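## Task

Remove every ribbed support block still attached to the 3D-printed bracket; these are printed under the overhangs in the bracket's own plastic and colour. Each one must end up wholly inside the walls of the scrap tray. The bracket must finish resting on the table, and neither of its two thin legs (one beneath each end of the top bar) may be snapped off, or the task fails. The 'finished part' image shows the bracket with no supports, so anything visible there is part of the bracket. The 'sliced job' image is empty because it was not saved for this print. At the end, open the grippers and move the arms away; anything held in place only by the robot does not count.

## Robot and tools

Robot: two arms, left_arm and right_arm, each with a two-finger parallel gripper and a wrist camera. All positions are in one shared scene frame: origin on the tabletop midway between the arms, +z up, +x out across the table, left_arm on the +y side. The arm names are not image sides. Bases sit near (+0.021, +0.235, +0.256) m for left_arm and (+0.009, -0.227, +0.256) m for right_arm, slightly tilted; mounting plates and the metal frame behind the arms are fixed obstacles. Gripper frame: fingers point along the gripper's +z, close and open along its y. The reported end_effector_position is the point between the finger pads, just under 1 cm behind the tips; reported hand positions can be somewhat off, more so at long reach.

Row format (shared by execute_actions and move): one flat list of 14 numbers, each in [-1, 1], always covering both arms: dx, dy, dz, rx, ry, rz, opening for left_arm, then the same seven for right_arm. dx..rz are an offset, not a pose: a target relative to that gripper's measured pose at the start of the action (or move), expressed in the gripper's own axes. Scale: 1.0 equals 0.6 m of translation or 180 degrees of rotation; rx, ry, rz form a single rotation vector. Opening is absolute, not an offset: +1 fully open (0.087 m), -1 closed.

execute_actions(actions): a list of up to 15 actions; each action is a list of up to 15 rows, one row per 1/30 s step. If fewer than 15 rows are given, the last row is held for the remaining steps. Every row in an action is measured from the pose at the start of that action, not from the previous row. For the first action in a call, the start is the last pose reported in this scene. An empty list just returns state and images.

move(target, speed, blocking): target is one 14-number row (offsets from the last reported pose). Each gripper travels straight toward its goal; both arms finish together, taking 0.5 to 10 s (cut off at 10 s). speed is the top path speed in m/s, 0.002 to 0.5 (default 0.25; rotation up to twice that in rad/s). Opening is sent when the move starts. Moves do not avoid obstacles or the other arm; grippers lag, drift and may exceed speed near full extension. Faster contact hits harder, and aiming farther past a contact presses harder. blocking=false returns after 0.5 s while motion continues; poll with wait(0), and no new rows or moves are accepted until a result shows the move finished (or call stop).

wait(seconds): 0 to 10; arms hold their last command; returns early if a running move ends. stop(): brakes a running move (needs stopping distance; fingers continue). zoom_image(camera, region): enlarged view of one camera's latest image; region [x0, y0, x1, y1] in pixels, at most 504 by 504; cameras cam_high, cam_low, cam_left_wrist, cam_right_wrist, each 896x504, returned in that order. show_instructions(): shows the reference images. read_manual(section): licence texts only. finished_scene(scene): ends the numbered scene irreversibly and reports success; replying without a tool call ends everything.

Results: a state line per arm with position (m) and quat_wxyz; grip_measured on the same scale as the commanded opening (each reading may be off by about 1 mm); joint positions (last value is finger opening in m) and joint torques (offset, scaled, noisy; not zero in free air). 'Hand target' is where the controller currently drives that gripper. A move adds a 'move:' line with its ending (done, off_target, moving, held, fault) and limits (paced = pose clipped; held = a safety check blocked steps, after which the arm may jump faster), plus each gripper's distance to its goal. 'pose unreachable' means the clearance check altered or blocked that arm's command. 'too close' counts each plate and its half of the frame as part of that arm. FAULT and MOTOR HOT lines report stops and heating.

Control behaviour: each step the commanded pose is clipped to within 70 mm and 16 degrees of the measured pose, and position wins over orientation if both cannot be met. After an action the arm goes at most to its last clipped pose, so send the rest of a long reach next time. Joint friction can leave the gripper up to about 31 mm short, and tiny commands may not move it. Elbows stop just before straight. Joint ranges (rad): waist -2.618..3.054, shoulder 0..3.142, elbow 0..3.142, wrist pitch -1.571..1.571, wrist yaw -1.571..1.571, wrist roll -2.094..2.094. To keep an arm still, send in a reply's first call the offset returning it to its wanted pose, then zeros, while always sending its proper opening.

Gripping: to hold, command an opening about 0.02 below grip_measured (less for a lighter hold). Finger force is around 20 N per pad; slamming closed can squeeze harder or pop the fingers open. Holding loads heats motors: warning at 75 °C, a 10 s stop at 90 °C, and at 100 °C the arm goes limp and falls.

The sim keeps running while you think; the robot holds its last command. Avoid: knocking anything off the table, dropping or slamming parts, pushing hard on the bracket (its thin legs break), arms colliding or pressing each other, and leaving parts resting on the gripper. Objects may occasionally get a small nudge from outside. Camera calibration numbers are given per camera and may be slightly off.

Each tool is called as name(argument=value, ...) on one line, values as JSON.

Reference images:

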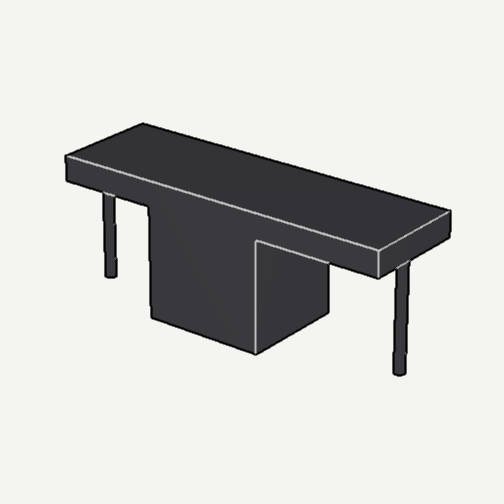

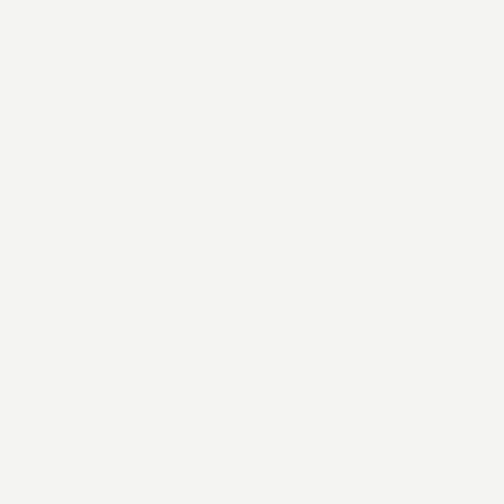

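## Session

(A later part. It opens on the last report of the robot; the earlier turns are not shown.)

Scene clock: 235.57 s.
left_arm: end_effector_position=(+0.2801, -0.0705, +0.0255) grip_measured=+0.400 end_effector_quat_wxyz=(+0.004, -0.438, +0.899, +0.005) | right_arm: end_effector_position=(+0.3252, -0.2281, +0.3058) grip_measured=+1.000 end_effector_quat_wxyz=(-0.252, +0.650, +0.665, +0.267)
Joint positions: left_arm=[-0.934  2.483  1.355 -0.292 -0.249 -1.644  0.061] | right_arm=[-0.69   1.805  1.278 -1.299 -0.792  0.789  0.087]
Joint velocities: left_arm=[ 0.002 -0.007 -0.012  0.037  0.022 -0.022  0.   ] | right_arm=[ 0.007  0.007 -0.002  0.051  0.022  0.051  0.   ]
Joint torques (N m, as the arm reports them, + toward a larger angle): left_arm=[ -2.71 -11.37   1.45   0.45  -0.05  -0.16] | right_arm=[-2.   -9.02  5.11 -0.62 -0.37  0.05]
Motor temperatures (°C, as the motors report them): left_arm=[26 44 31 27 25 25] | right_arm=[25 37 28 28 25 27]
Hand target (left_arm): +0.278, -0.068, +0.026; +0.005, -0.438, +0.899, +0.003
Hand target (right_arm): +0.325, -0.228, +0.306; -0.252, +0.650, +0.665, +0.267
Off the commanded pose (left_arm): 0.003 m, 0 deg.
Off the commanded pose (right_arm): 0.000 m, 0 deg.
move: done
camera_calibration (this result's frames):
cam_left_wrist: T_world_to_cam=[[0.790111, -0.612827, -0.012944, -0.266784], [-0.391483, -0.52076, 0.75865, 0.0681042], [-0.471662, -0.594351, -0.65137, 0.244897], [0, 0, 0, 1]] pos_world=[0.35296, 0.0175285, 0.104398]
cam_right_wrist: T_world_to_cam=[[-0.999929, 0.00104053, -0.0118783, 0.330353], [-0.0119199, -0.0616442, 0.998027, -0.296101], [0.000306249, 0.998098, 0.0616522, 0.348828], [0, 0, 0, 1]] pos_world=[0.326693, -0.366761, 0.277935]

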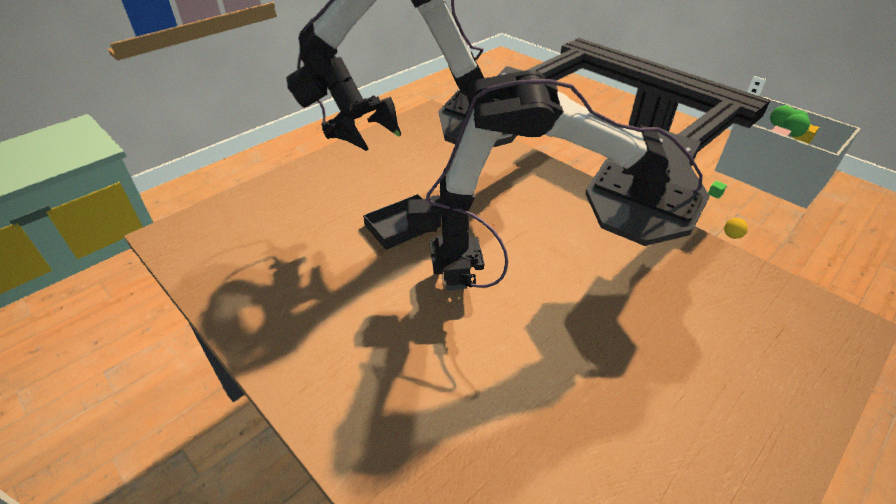

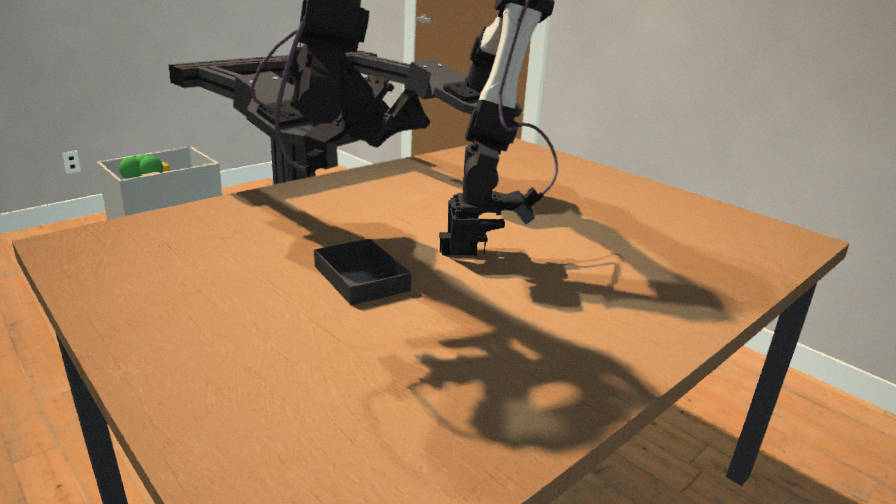

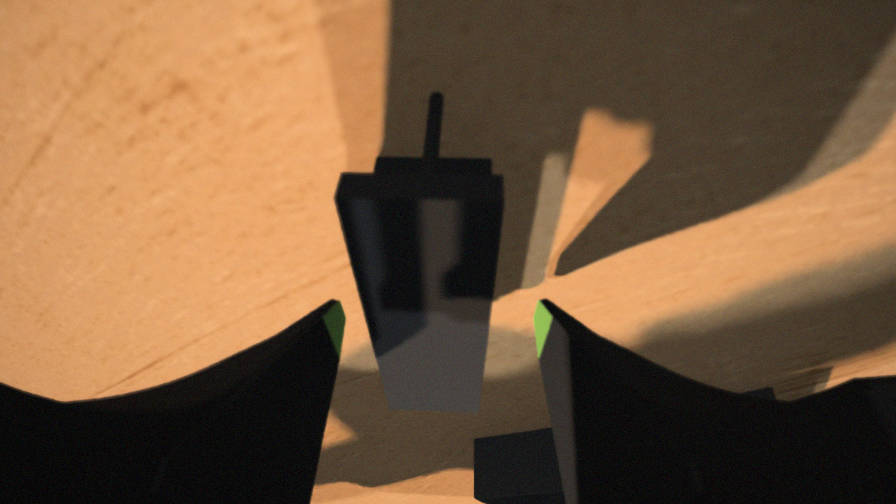

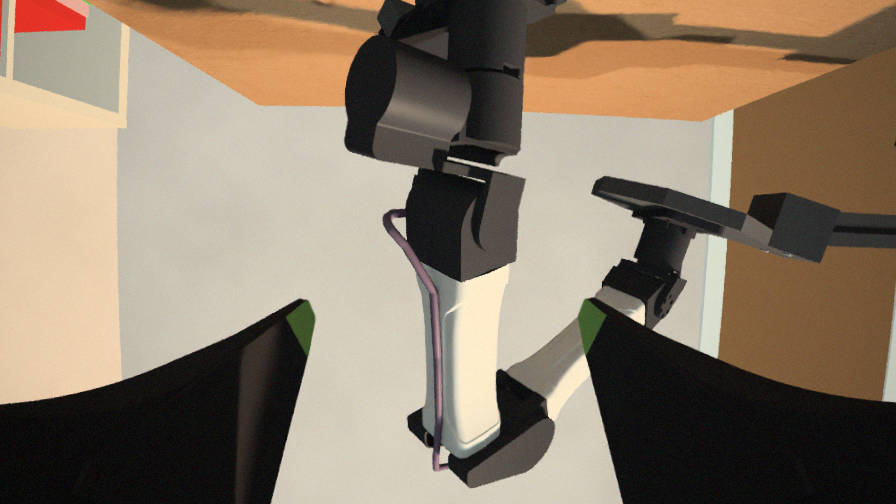

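execute_actions(actions=[[[0,0,0,0,0,0,0.3,0,0,0,0,0,0,1],[0,0,0,0,0,0,0.2,0,0,0,0,0,0,1],[0,0,0,0,0,0,0.12,0,0,0,0,0,0,1],[0,0,0,0,0,0,0.05,0,0,0,0,0,0,1],[0,0,0,0,0,0,0.0,0,0,0,0,0,0,1],[0,0,0,0,0,0,-0.05,0,0,0,0,0,0,1],[0,0,0,0,0,0,-0.09,0,0,0,0,0,0,1],[0,0,0,0,0,0,-0.12,0,0,0,0,0,0,1],[0,0,0,0,0,0,-0.15,0,0,0,0,0,0,1],[0,0,0,0,0,0,-0.17,0,0,0,0,0,0,1],[0,0,0,0,0,0,-0.19,0,0,0,0,0,0,1],[0,0,0,0,0,0,-0.21,0,0,0,0,0,0,1],[0,0,0,0,0,0,-0.23,0,0,0,0,0,0,1],[0,0,0,0,0,0,-0.25,0,0,0,0,0,0,1],[0,0,0,0,0,0,-0.27,0,0,0,0,0,0,1]],[[0,0,0,0,0,0,-0.28,0,0,0,0,0,0,1],[0,0,0,0,0,0,-0.29,0,0,0,0,0,0,1],[0,0,0,0,0,0,-0.30,0,0,0,0,0,0,1],[0,0,0,0,0,0,-0.31,0,0,0,0,0,0,1],[0,0,0,0,0,0,-0.32,0,0,0,0,0,0,1],[0,0,0,0,0,0,-0.33,0,0,0,0,0,0,1],[0,0,0,0,0,0,-0.34,0,0,0,0,0,0,1],[0,0,0,0,0,0,-0.35,0,0,0,0,0,0,1]]])

Scene clock: 243.47 s.
left_arm: end_effector_position=(+0.2805, -0.0709, +0.0255) grip_measured=-0.343 end_effector_quat_wxyz=(+0.005, -0.438, +0.899, +0.004) | right_arm: end_effector_position=(+0.3252, -0.2281, +0.3058) grip_measured=+1.000 end_effector_quat_wxyz=(-0.252, +0.650, +0.665, +0.267)
Joint positions: left_arm=[-0.934  2.483  1.355 -0.29  -0.249 -1.644  0.029] | right_arm=[-0.69   1.805  1.278 -1.299 -0.792  0.789  0.087]
Joint velocities: left_arm=[ 0.002 -0.017  0.002  0.037  0.022 -0.11  -0.001] | right_arm=[-0.002 -0.012 -0.017 -0.037 -0.007 -0.066  0.   ]
Joint torques (N m, as the arm reports them, + toward a larger angle): left_arm=[ -2.72 -10.62   3.37   0.3   -0.07  -0.15] | right_arm=[-1.95 -9.06  5.05 -0.6  -0.36  0.02]
Motor temperatures (°C, as the motors report them): left_arm=[26 45 31 27 25 25] | right_arm=[25 37 28 28 25 27]
Hand target (left_arm): +0.280, -0.071, +0.025; +0.005, -0.438, +0.899, +0.004
Hand target (right_arm): +0.325, -0.228, +0.306; -0.252, +0.650, +0.665, +0.267
Off the commanded pose (left_arm): 0.000 m, 0 deg.
Off the commanded pose (right_arm): 0.000 m, 0 deg.
camera_calibration (this result's frames):
cam_left_wrist: T_world_to_cam=[[0.790402, -0.612488, -0.0110956, -0.267372], [-0.392293, -0.51999, 0.75876, 0.0683521], [-0.470501, -0.595373, -0.651276, 0.244475], [0, 0, 0, 1]] pos_world=[0.353172, 0.0173341, 0.104391]
cam_right_wrist: T_world_to_cam=[[-0.999929, 0.00104053, -0.0118783, 0.330353], [-0.0119199, -0.0616442, 0.998027, -0.296101], [0.000306249, 0.998098, 0.0616522, 0.348828], [0, 0, 0, 1]] pos_world=[0.326693, -0.366761, 0.277935]

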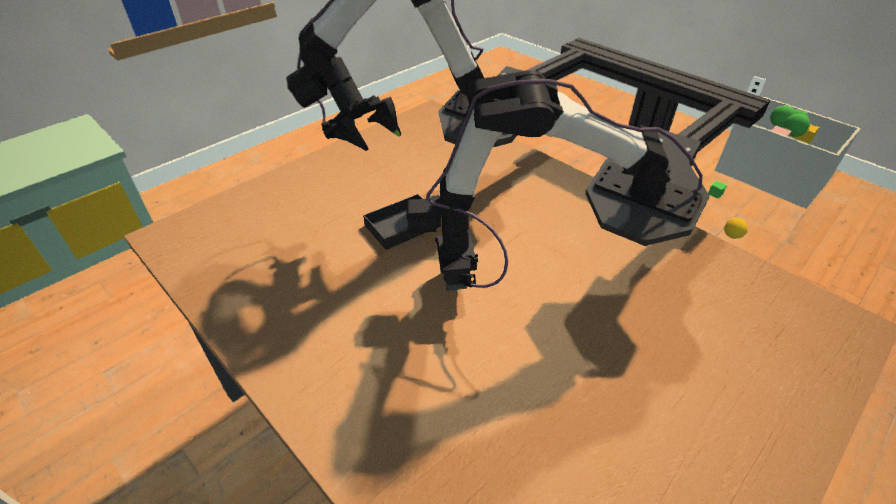

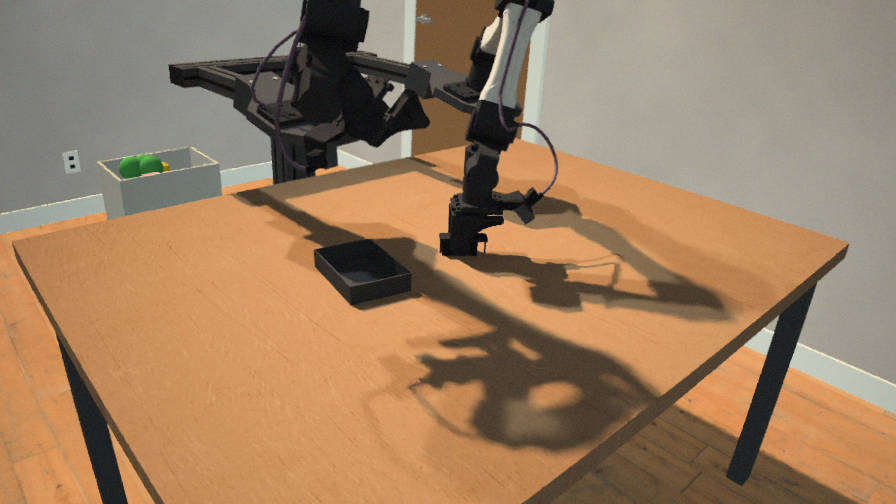

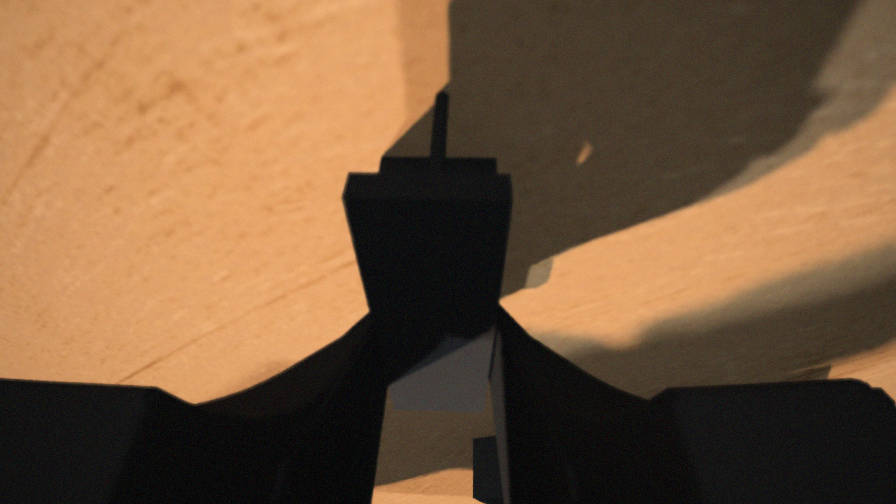

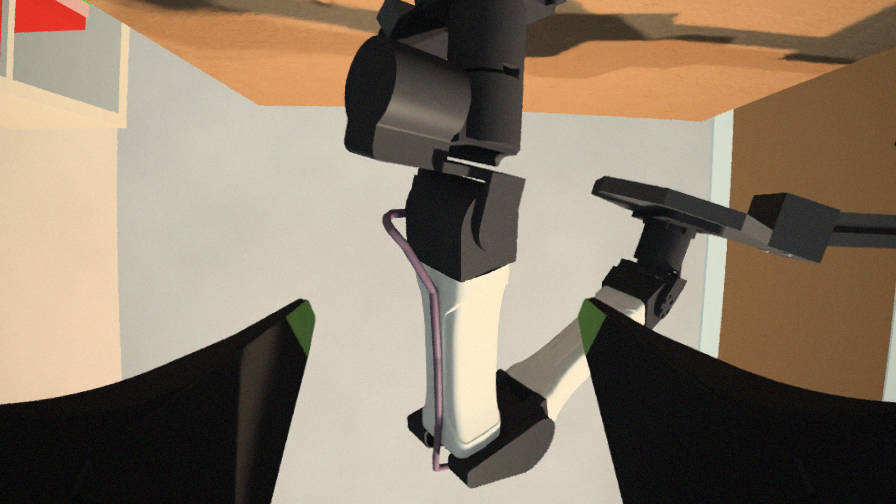

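execute_actions(actions=[[[0,0,0,0,0,0,-0.36,0,0,0,0,0,0,1],[0,0,0,0,0,0,-0.365,0,0,0,0,0,0,1],[0,0,0,0,0,0,-0.37,0,0,0,0,0,0,1],[0,0,0,0,0,0,-0.375,0,0,0,0,0,0,1]]])

zoom_image(camera="cam_low", region=[410, 190, 530, 270])

Scene clock: 247.23 s.
left_arm: end_effector_position=(+0.2805, -0.0709, +0.0255) grip_measured=-0.343 end_effector_quat_wxyz=(+0.005, -0.438, +0.899, +0.004) | right_arm: end_effector_position=(+0.3252, -0.2281, +0.3058) grip_measured=+1.000 end_effector_quat_wxyz=(-0.252, +0.650, +0.665, +0.267)
Joint positions: left_arm=[-0.934  2.483  1.355 -0.29  -0.249 -1.644  0.029] | right_arm=[-0.69   1.805  1.278 -1.299 -0.792  0.789  0.087]
Joint velocities: left_arm=[-0.007  0.002  0.017  0.066 -0.037 -0.037  0.   ] | right_arm=[ 0.007 -0.012 -0.002  0.066  0.11   0.037  0.   ]
Joint torques (N m, as the arm reports them, + toward a larger angle): left_arm=[ -2.74 -10.64   3.37   0.32  -0.05  -0.16] | right_arm=[-1.98 -9.07  5.07 -0.64 -0.37  0.04]
Motor temperatures (°C, as the motors report them): left_arm=[26 45 31 27 25 25] | right_arm=[25 38 28 28 25 27]
Hand target (left_arm): +0.280, -0.071, +0.025; +0.005, -0.438, +0.899, +0.004
Hand target (right_arm): +0.325, -0.228, +0.306; -0.252, +0.650, +0.665, +0.267
Off the commanded pose (left_arm): 0.000 m, 0 deg.
Off the commanded pose (right_arm): 0.000 m, 0 deg.
camera_calibration (this result's frames):
cam_left_wrist: T_world_to_cam=[[0.790402, -0.612488, -0.0110956, -0.267372], [-0.392293, -0.51999, 0.75876, 0.0683521], [-0.470501, -0.595373, -0.651276, 0.244475], [0, 0, 0, 1]] pos_world=[0.353172, 0.0173341, 0.104391]
cam_right_wrist: T_world_to_cam=[[-0.999929, 0.00104053, -0.0118783, 0.330353], [-0.0119199, -0.0616442, 0.998027, -0.296101], [0.000306249, 0.998098, 0.0616522, 0.348828], [0, 0, 0, 1]] pos_world=[0.326693, -0.366761, 0.277935]

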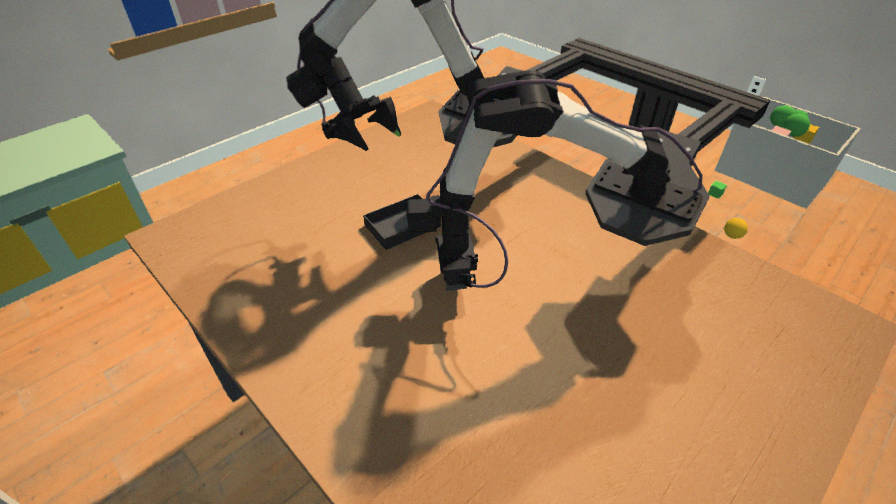

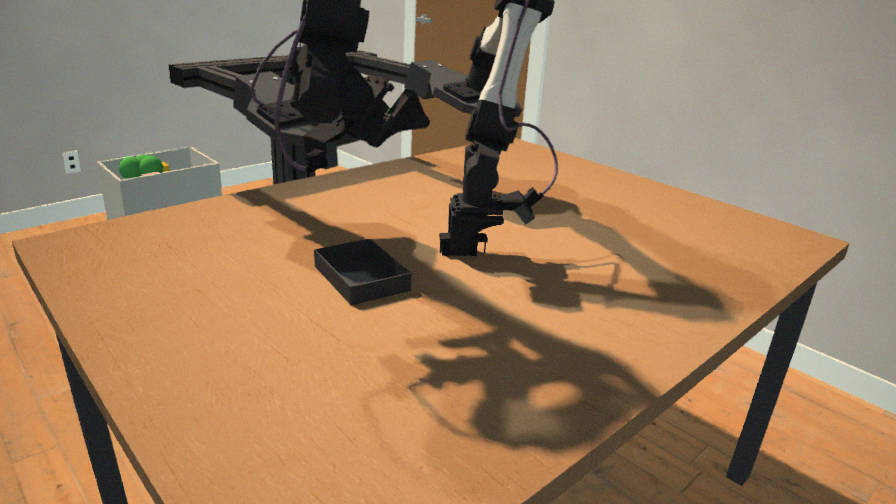

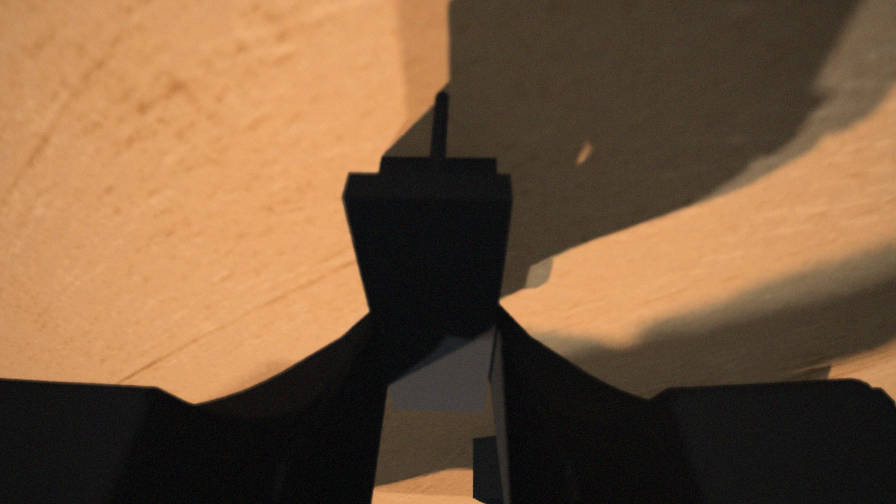

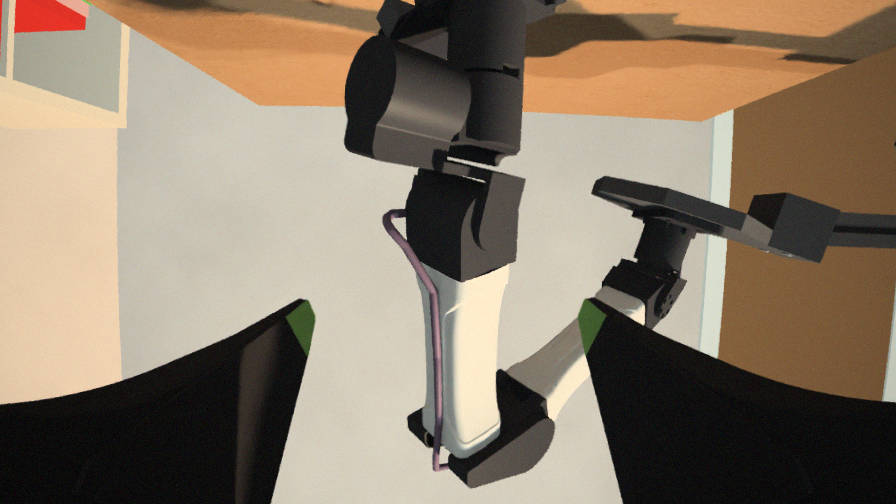

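Region (410, 190, 530, 270) of cam_low's 896x504 image, scaled by 4.200, with more detail than that image has.

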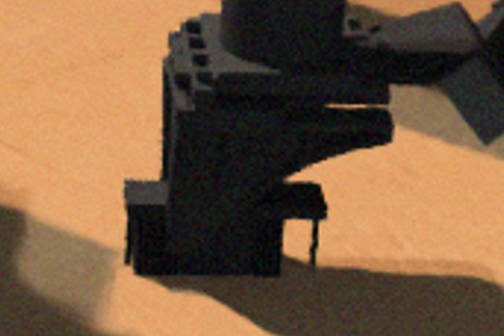

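zoom_image(camera="cam_low", region=[430, 220, 500, 262])

Region (430, 220, 500, 262) of cam_low's 896x504 image, scaled by 7.200, with more detail than that image has; it fills the top 302 rows of this view, and the rest is white.

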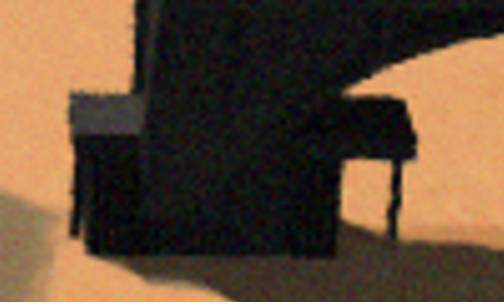

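execute_actions(actions=[[[0,0,0,0,0,0,-0.3,0,0,0,0,0,0,1],[0,0,0,0,0,0,-0.25,0,0,0,0,0,0,1],[0,0,0,0,0,0,-0.2,0,0,0,0,0,0,1],[0,0,0,0,0,0,-0.15,0,0,0,0,0,0,1],[0,0,0,0,0,0,-0.1,0,0,0,0,0,0,1],[0,0,0,0,0,0,-0.05,0,0,0,0,0,0,1],[0,0,0,0,0,0,0.0,0,0,0,0,0,0,1]]])

move(target=[-0.022, 0, 0, 0, 0, 0, 0.0, 0, 0, 0, 0, 0, 0, 1], speed=0.02)

Scene clock: 276.80 s.
left_arm: end_effector_position=(+0.2805, -0.0709, +0.0255) grip_measured=+0.000 end_effector_quat_wxyz=(+0.005, -0.438, +0.899, +0.004) | right_arm: end_effector_position=(+0.3252, -0.2281, +0.3058) grip_measured=+1.000 end_effector_quat_wxyz=(-0.252, +0.650, +0.665, +0.267)
Joint positions: left_arm=[-0.934  2.483  1.355 -0.29  -0.249 -1.644  0.044] | right_arm=[-0.69   1.805  1.278 -1.299 -0.792  0.789  0.087]
Joint velocities: left_arm=[ 0.002 -0.017  0.002 -0.007 -0.051 -0.022  0.   ] | right_arm=[-0.002 -0.007 -0.012  0.051  0.022 -0.066  0.   ]
Joint torques (N m, as the arm reports them, + toward a larger angle): left_arm=[ -2.7  -10.64   3.38   0.29  -0.06  -0.14] | right_arm=[-1.92 -8.94  5.12 -0.62 -0.37  0.01]
Motor temperatures (°C, as the motors report them): left_arm=[26 48 30 27 25 25] | right_arm=[26 39 28 28 25 27]
Hand target (left_arm): +0.280, -0.071, +0.025; +0.005, -0.438, +0.899, +0.004
Hand target (right_arm): +0.325, -0.228, +0.306; -0.252, +0.650, +0.665, +0.267
Off the commanded pose (left_arm): 0.000 m, 0 deg.
Off the commanded pose (right_arm): 0.000 m, 0 deg.
camera_calibration (this result's frames):
cam_left_wrist: T_world_to_cam=[[0.790402, -0.612488, -0.0110956, -0.267372], [-0.392293, -0.51999, 0.75876, 0.0683521], [-0.470501, -0.595373, -0.651276, 0.244475], [0, 0, 0, 1]] pos_world=[0.353172, 0.0173341, 0.104391]
cam_right_wrist: T_world_to_cam=[[-0.999929, 0.00104053, -0.0118783, 0.330353], [-0.0119199, -0.0616442, 0.998027, -0.296101], [0.000306249, 0.998098, 0.0616522, 0.348828], [0, 0, 0, 1]] pos_world=[0.326693, -0.366761, 0.277935]

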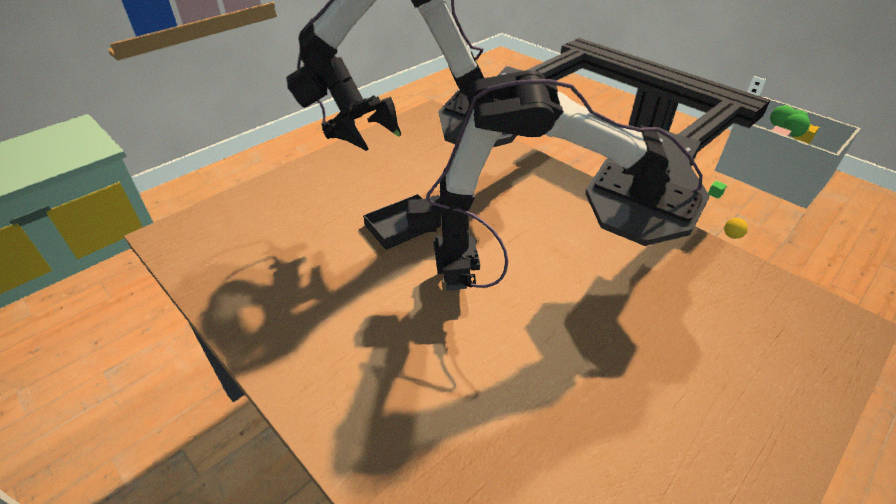

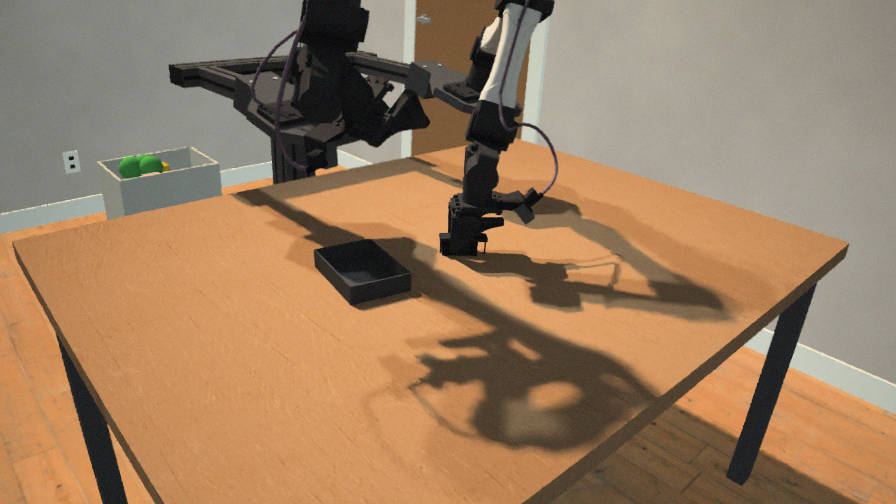

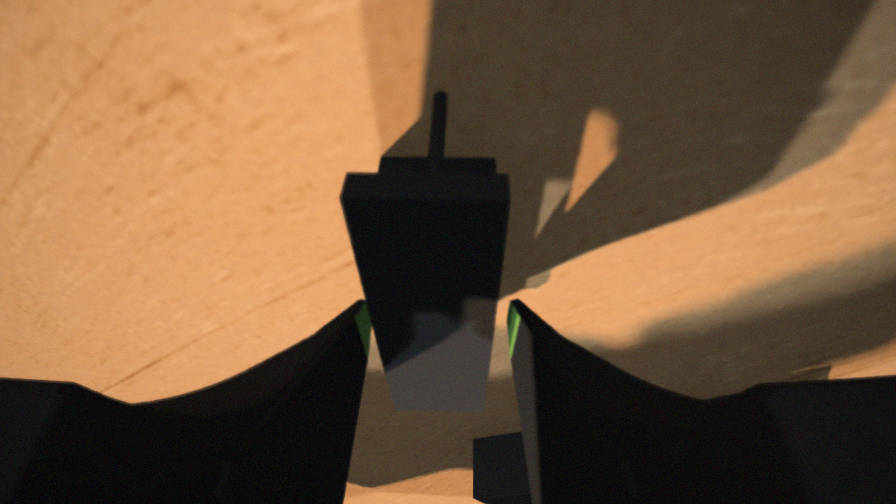

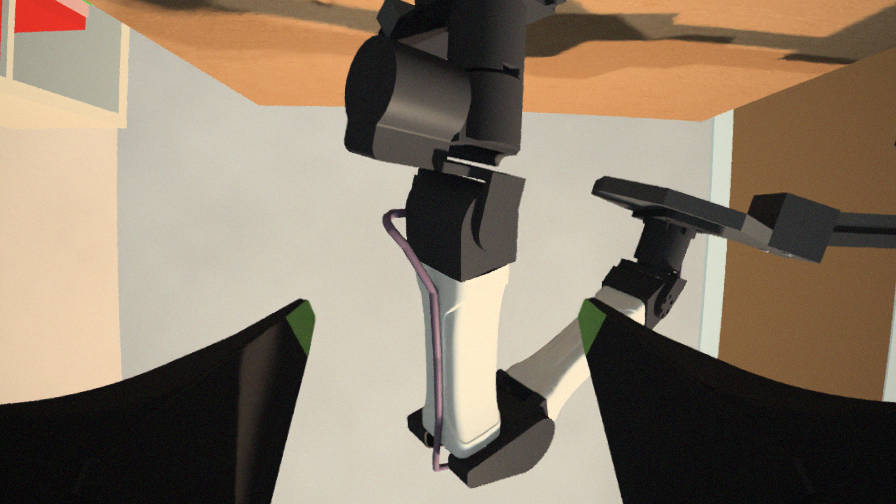

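Scene clock: 277.70 s.
left_arm: end_effector_position=(+0.2852, -0.0639, +0.0234) grip_measured=+0.000 end_effector_quat_wxyz=(+0.005, -0.435, +0.900, +0.007) | right_arm: end_effector_position=(+0.3252, -0.2281, +0.3058) grip_measured=+1.000 end_effector_quat_wxyz=(-0.252, +0.650, +0.665, +0.267)
Joint positions: left_arm=[-0.914  2.483  1.355 -0.29  -0.249 -1.619  0.044] | right_arm=[-0.69   1.805  1.278 -1.299 -0.792  0.789  0.087]
Joint velocities: left_arm=[ 0.012 -0.007  0.002 -0.007 -0.037  0.037  0.   ] | right_arm=[ 0.002 -0.007  0.002 -0.051  0.007 -0.022  0.   ]
Joint torques (N m, as the arm reports them, + toward a larger angle): left_arm=[ -1.46 -11.57   2.5    0.33   0.01  -0.07] | right_arm=[-1.98 -9.    5.1  -0.64 -0.38  0.02]
Motor temperatures (°C, as the motors report them): left_arm=[26 48 30 27 25 25] | right_arm=[26 39 28 28 25 27]
Hand target (left_arm): +0.289, -0.060, +0.025; +0.005, -0.438, +0.899, +0.005
Hand target (right_arm): +0.325, -0.228, +0.306; -0.252, +0.650, +0.665, +0.267
Off the commanded pose (left_arm): 0.005 m, 0 deg.
Off the commanded pose (right_arm): 0.000 m, 0 deg.
move: done
camera_calibration (this result's frames):
cam_left_wrist: T_world_to_cam=[[0.786835, -0.616959, -0.0158877, -0.266007], [-0.394002, -0.52197, 0.756512, 0.0757902], [-0.475029, -0.58899, -0.653787, 0.251324], [0, 0, 0, 1]] pos_world=[0.358552, 0.0234718, 0.10275]
cam_right_wrist: T_world_to_cam=[[-0.999929, 0.00104053, -0.0118783, 0.330353], [-0.0119199, -0.0616442, 0.998027, -0.296101], [0.000306249, 0.998098, 0.0616522, 0.348828], [0, 0, 0, 1]] pos_world=[0.326693, -0.366761, 0.277935]

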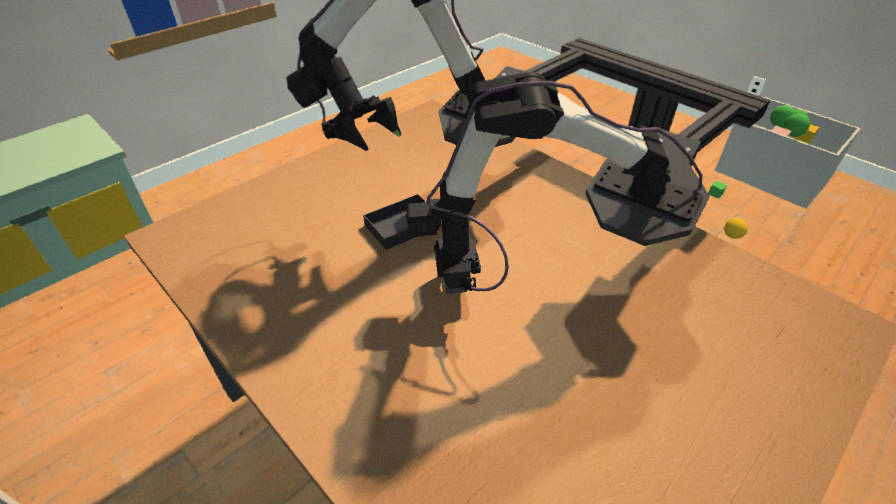

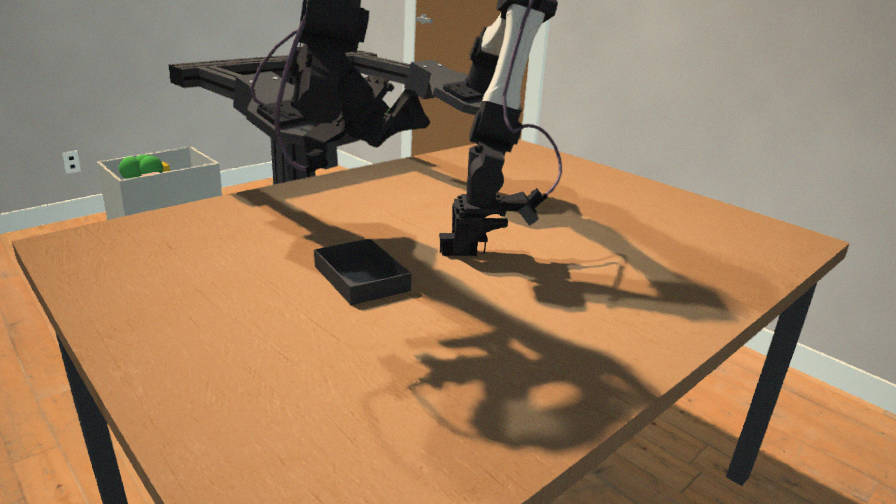

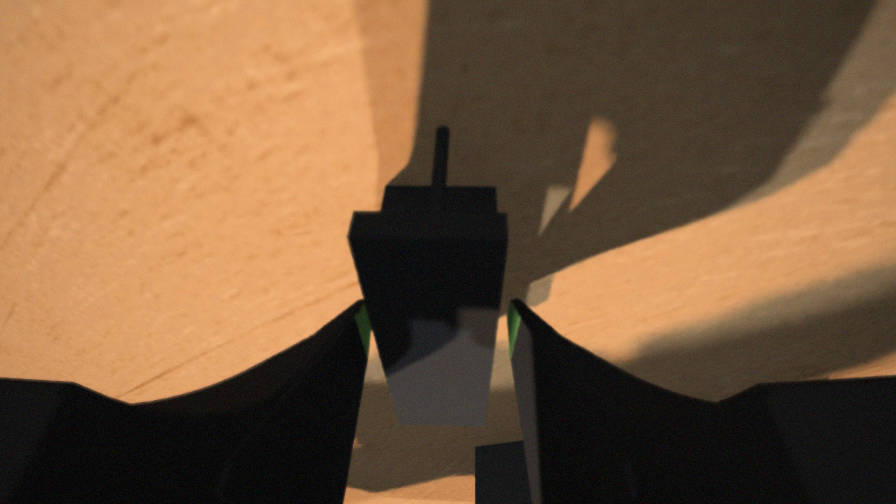

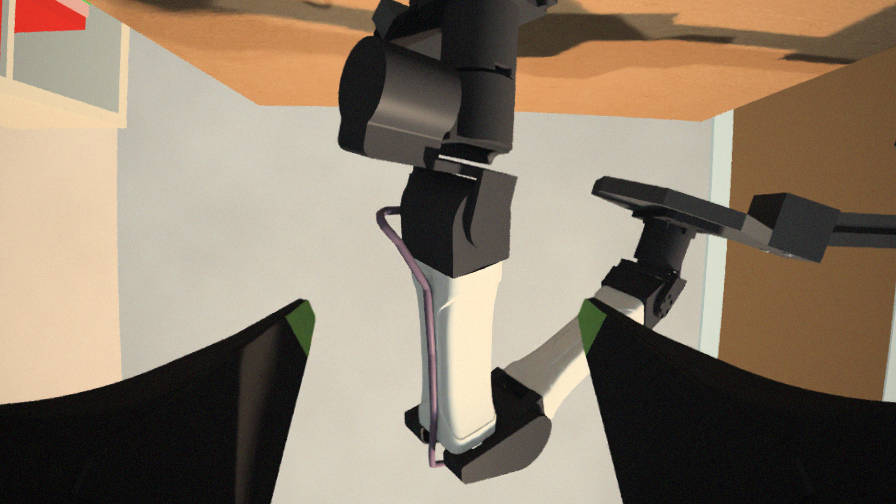

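execute_actions(actions=[[[0,0,0,0,0,0,-0.04,0,0,0,0,0,0,1],[0,0,0,0,0,0,-0.08,0,0,0,0,0,0,1],[0,0,0,0,0,0,-0.12,0,0,0,0,0,0,1],[0,0,0,0,0,0,-0.16,0,0,0,0,0,0,1],[0,0,0,0,0,0,-0.19,0,0,0,0,0,0,1],[0,0,0,0,0,0,-0.22,0,0,0,0,0,0,1],[0,0,0,0,0,0,-0.24,0,0,0,0,0,0,1],[0,0,0,0,0,0,-0.26,0,0,0,0,0,0,1],[0,0,0,0,0,0,-0.28,0,0,0,0,0,0,1],[0,0,0,0,0,0,-0.295,0,0,0,0,0,0,1],[0,0,0,0,0,0,-0.31,0,0,0,0,0,0,1],[0,0,0,0,0,0,-0.32,0,0,0,0,0,0,1],[0,0,0,0,0,0,-0.33,0,0,0,0,0,0,1],[0,0,0,0,0,0,-0.34,0,0,0,0,0,0,1],[0,0,0,0,0,0,-0.35,0,0,0,0,0,0,1]],[[0,0,0,0,0,0,-0.36,0,0,0,0,0,0,1],[0,0,0,0,0,0,-0.365,0,0,0,0,0,0,1],[0,0,0,0,0,0,-0.37,0,0,0,0,0,0,1],[0,0,0,0,0,0,-0.375,0,0,0,0,0,0,1]]])

zoom_image(camera="cam_low", region=[430, 220, 500, 262])

Scene clock: 286.17 s.
left_arm: end_effector_position=(+0.2852, -0.0638, +0.0234) grip_measured=-0.342 end_effector_quat_wxyz=(+0.005, -0.435, +0.901, +0.007) | right_arm: end_effector_position=(+0.3252, -0.2281, +0.3058) grip_measured=+1.000 end_effector_quat_wxyz=(-0.252, +0.650, +0.665, +0.267)
Joint positions: left_arm=[-0.914  2.483  1.355 -0.29  -0.249 -1.617  0.029] | right_arm=[-0.69   1.805  1.278 -1.299 -0.792  0.789  0.087]
Joint velocities: left_arm=[-0.007  0.002 -0.002  0.051  0.007  0.037  0.   ] | right_arm=[-0.007 -0.007 -0.002  0.007 -0.081 -0.051  0.   ]
Joint torques (N m, as the arm reports them, + toward a larger angle): left_arm=[ -2.59 -10.63   3.35   0.3   -0.07  -0.18] | right_arm=[-1.95 -8.98  5.15 -0.65 -0.39  0.04]
Motor temperatures (°C, as the motors report them): left_arm=[26 49 30 27 25 25] | right_arm=[26 39 28 28 25 27]
Hand target (left_arm): +0.285, -0.064, +0.023; +0.005, -0.435, +0.901, +0.007
Hand target (right_arm): +0.325, -0.228, +0.306; -0.252, +0.650, +0.665, +0.267
Off the commanded pose (left_arm): 0.000 m, 0 deg.
Off the commanded pose (right_arm): 0.000 m, 0 deg.
camera_calibration (this result's frames):
cam_left_wrist: T_world_to_cam=[[0.785893, -0.618158, -0.0159117, -0.265751], [-0.394778, -0.521372, 0.75652, 0.07605], [-0.475945, -0.588262, -0.653777, 0.251631], [0, 0, 0, 1]] pos_world=[0.358637, 0.0233989, 0.102749]
cam_right_wrist: T_world_to_cam=[[-0.999929, 0.00104053, -0.0118783, 0.330353], [-0.0119199, -0.0616442, 0.998027, -0.296101], [0.000306249, 0.998098, 0.0616522, 0.348828], [0, 0, 0, 1]] pos_world=[0.326693, -0.366761, 0.277935]

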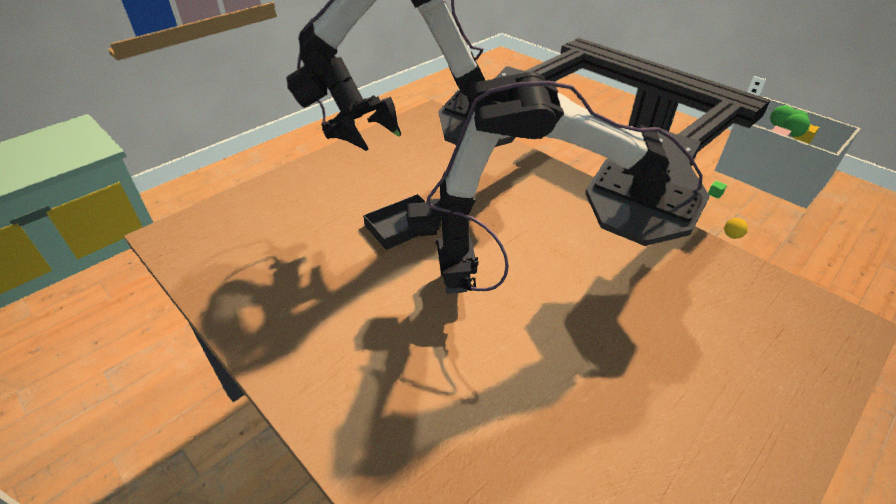

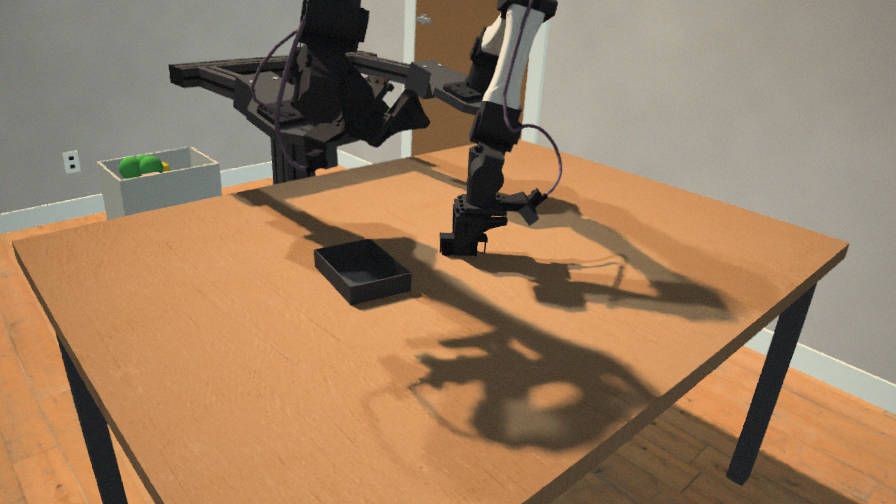

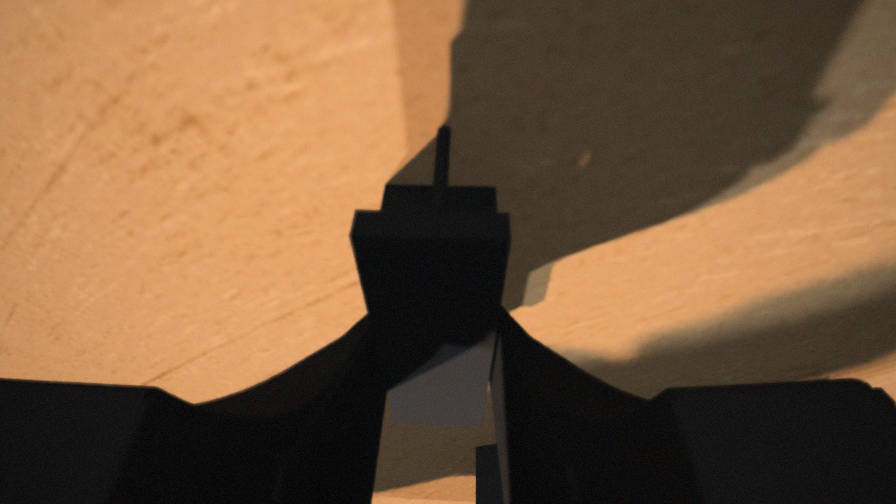

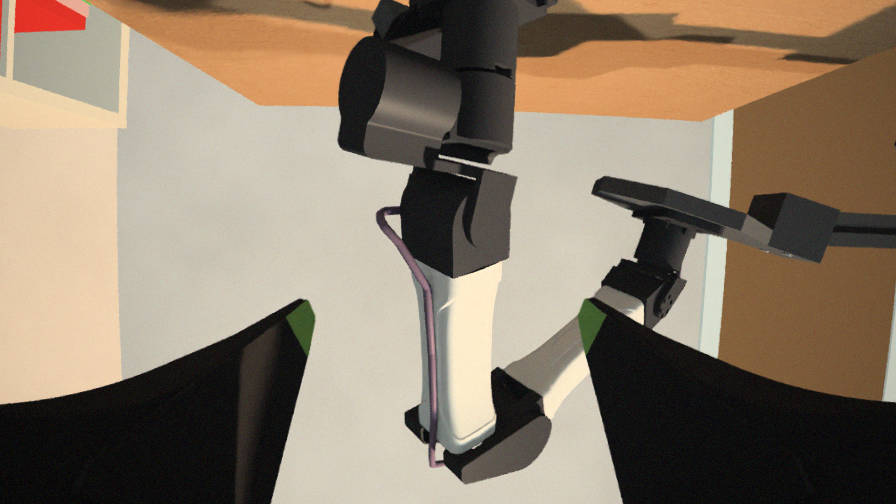

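Region (430, 220, 500, 262) of cam_low's 896x504 image, scaled by 7.200, with more detail than that image has; it fills the top 302 rows of this view, and the rest is white.

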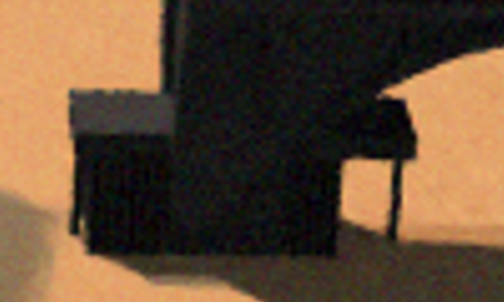

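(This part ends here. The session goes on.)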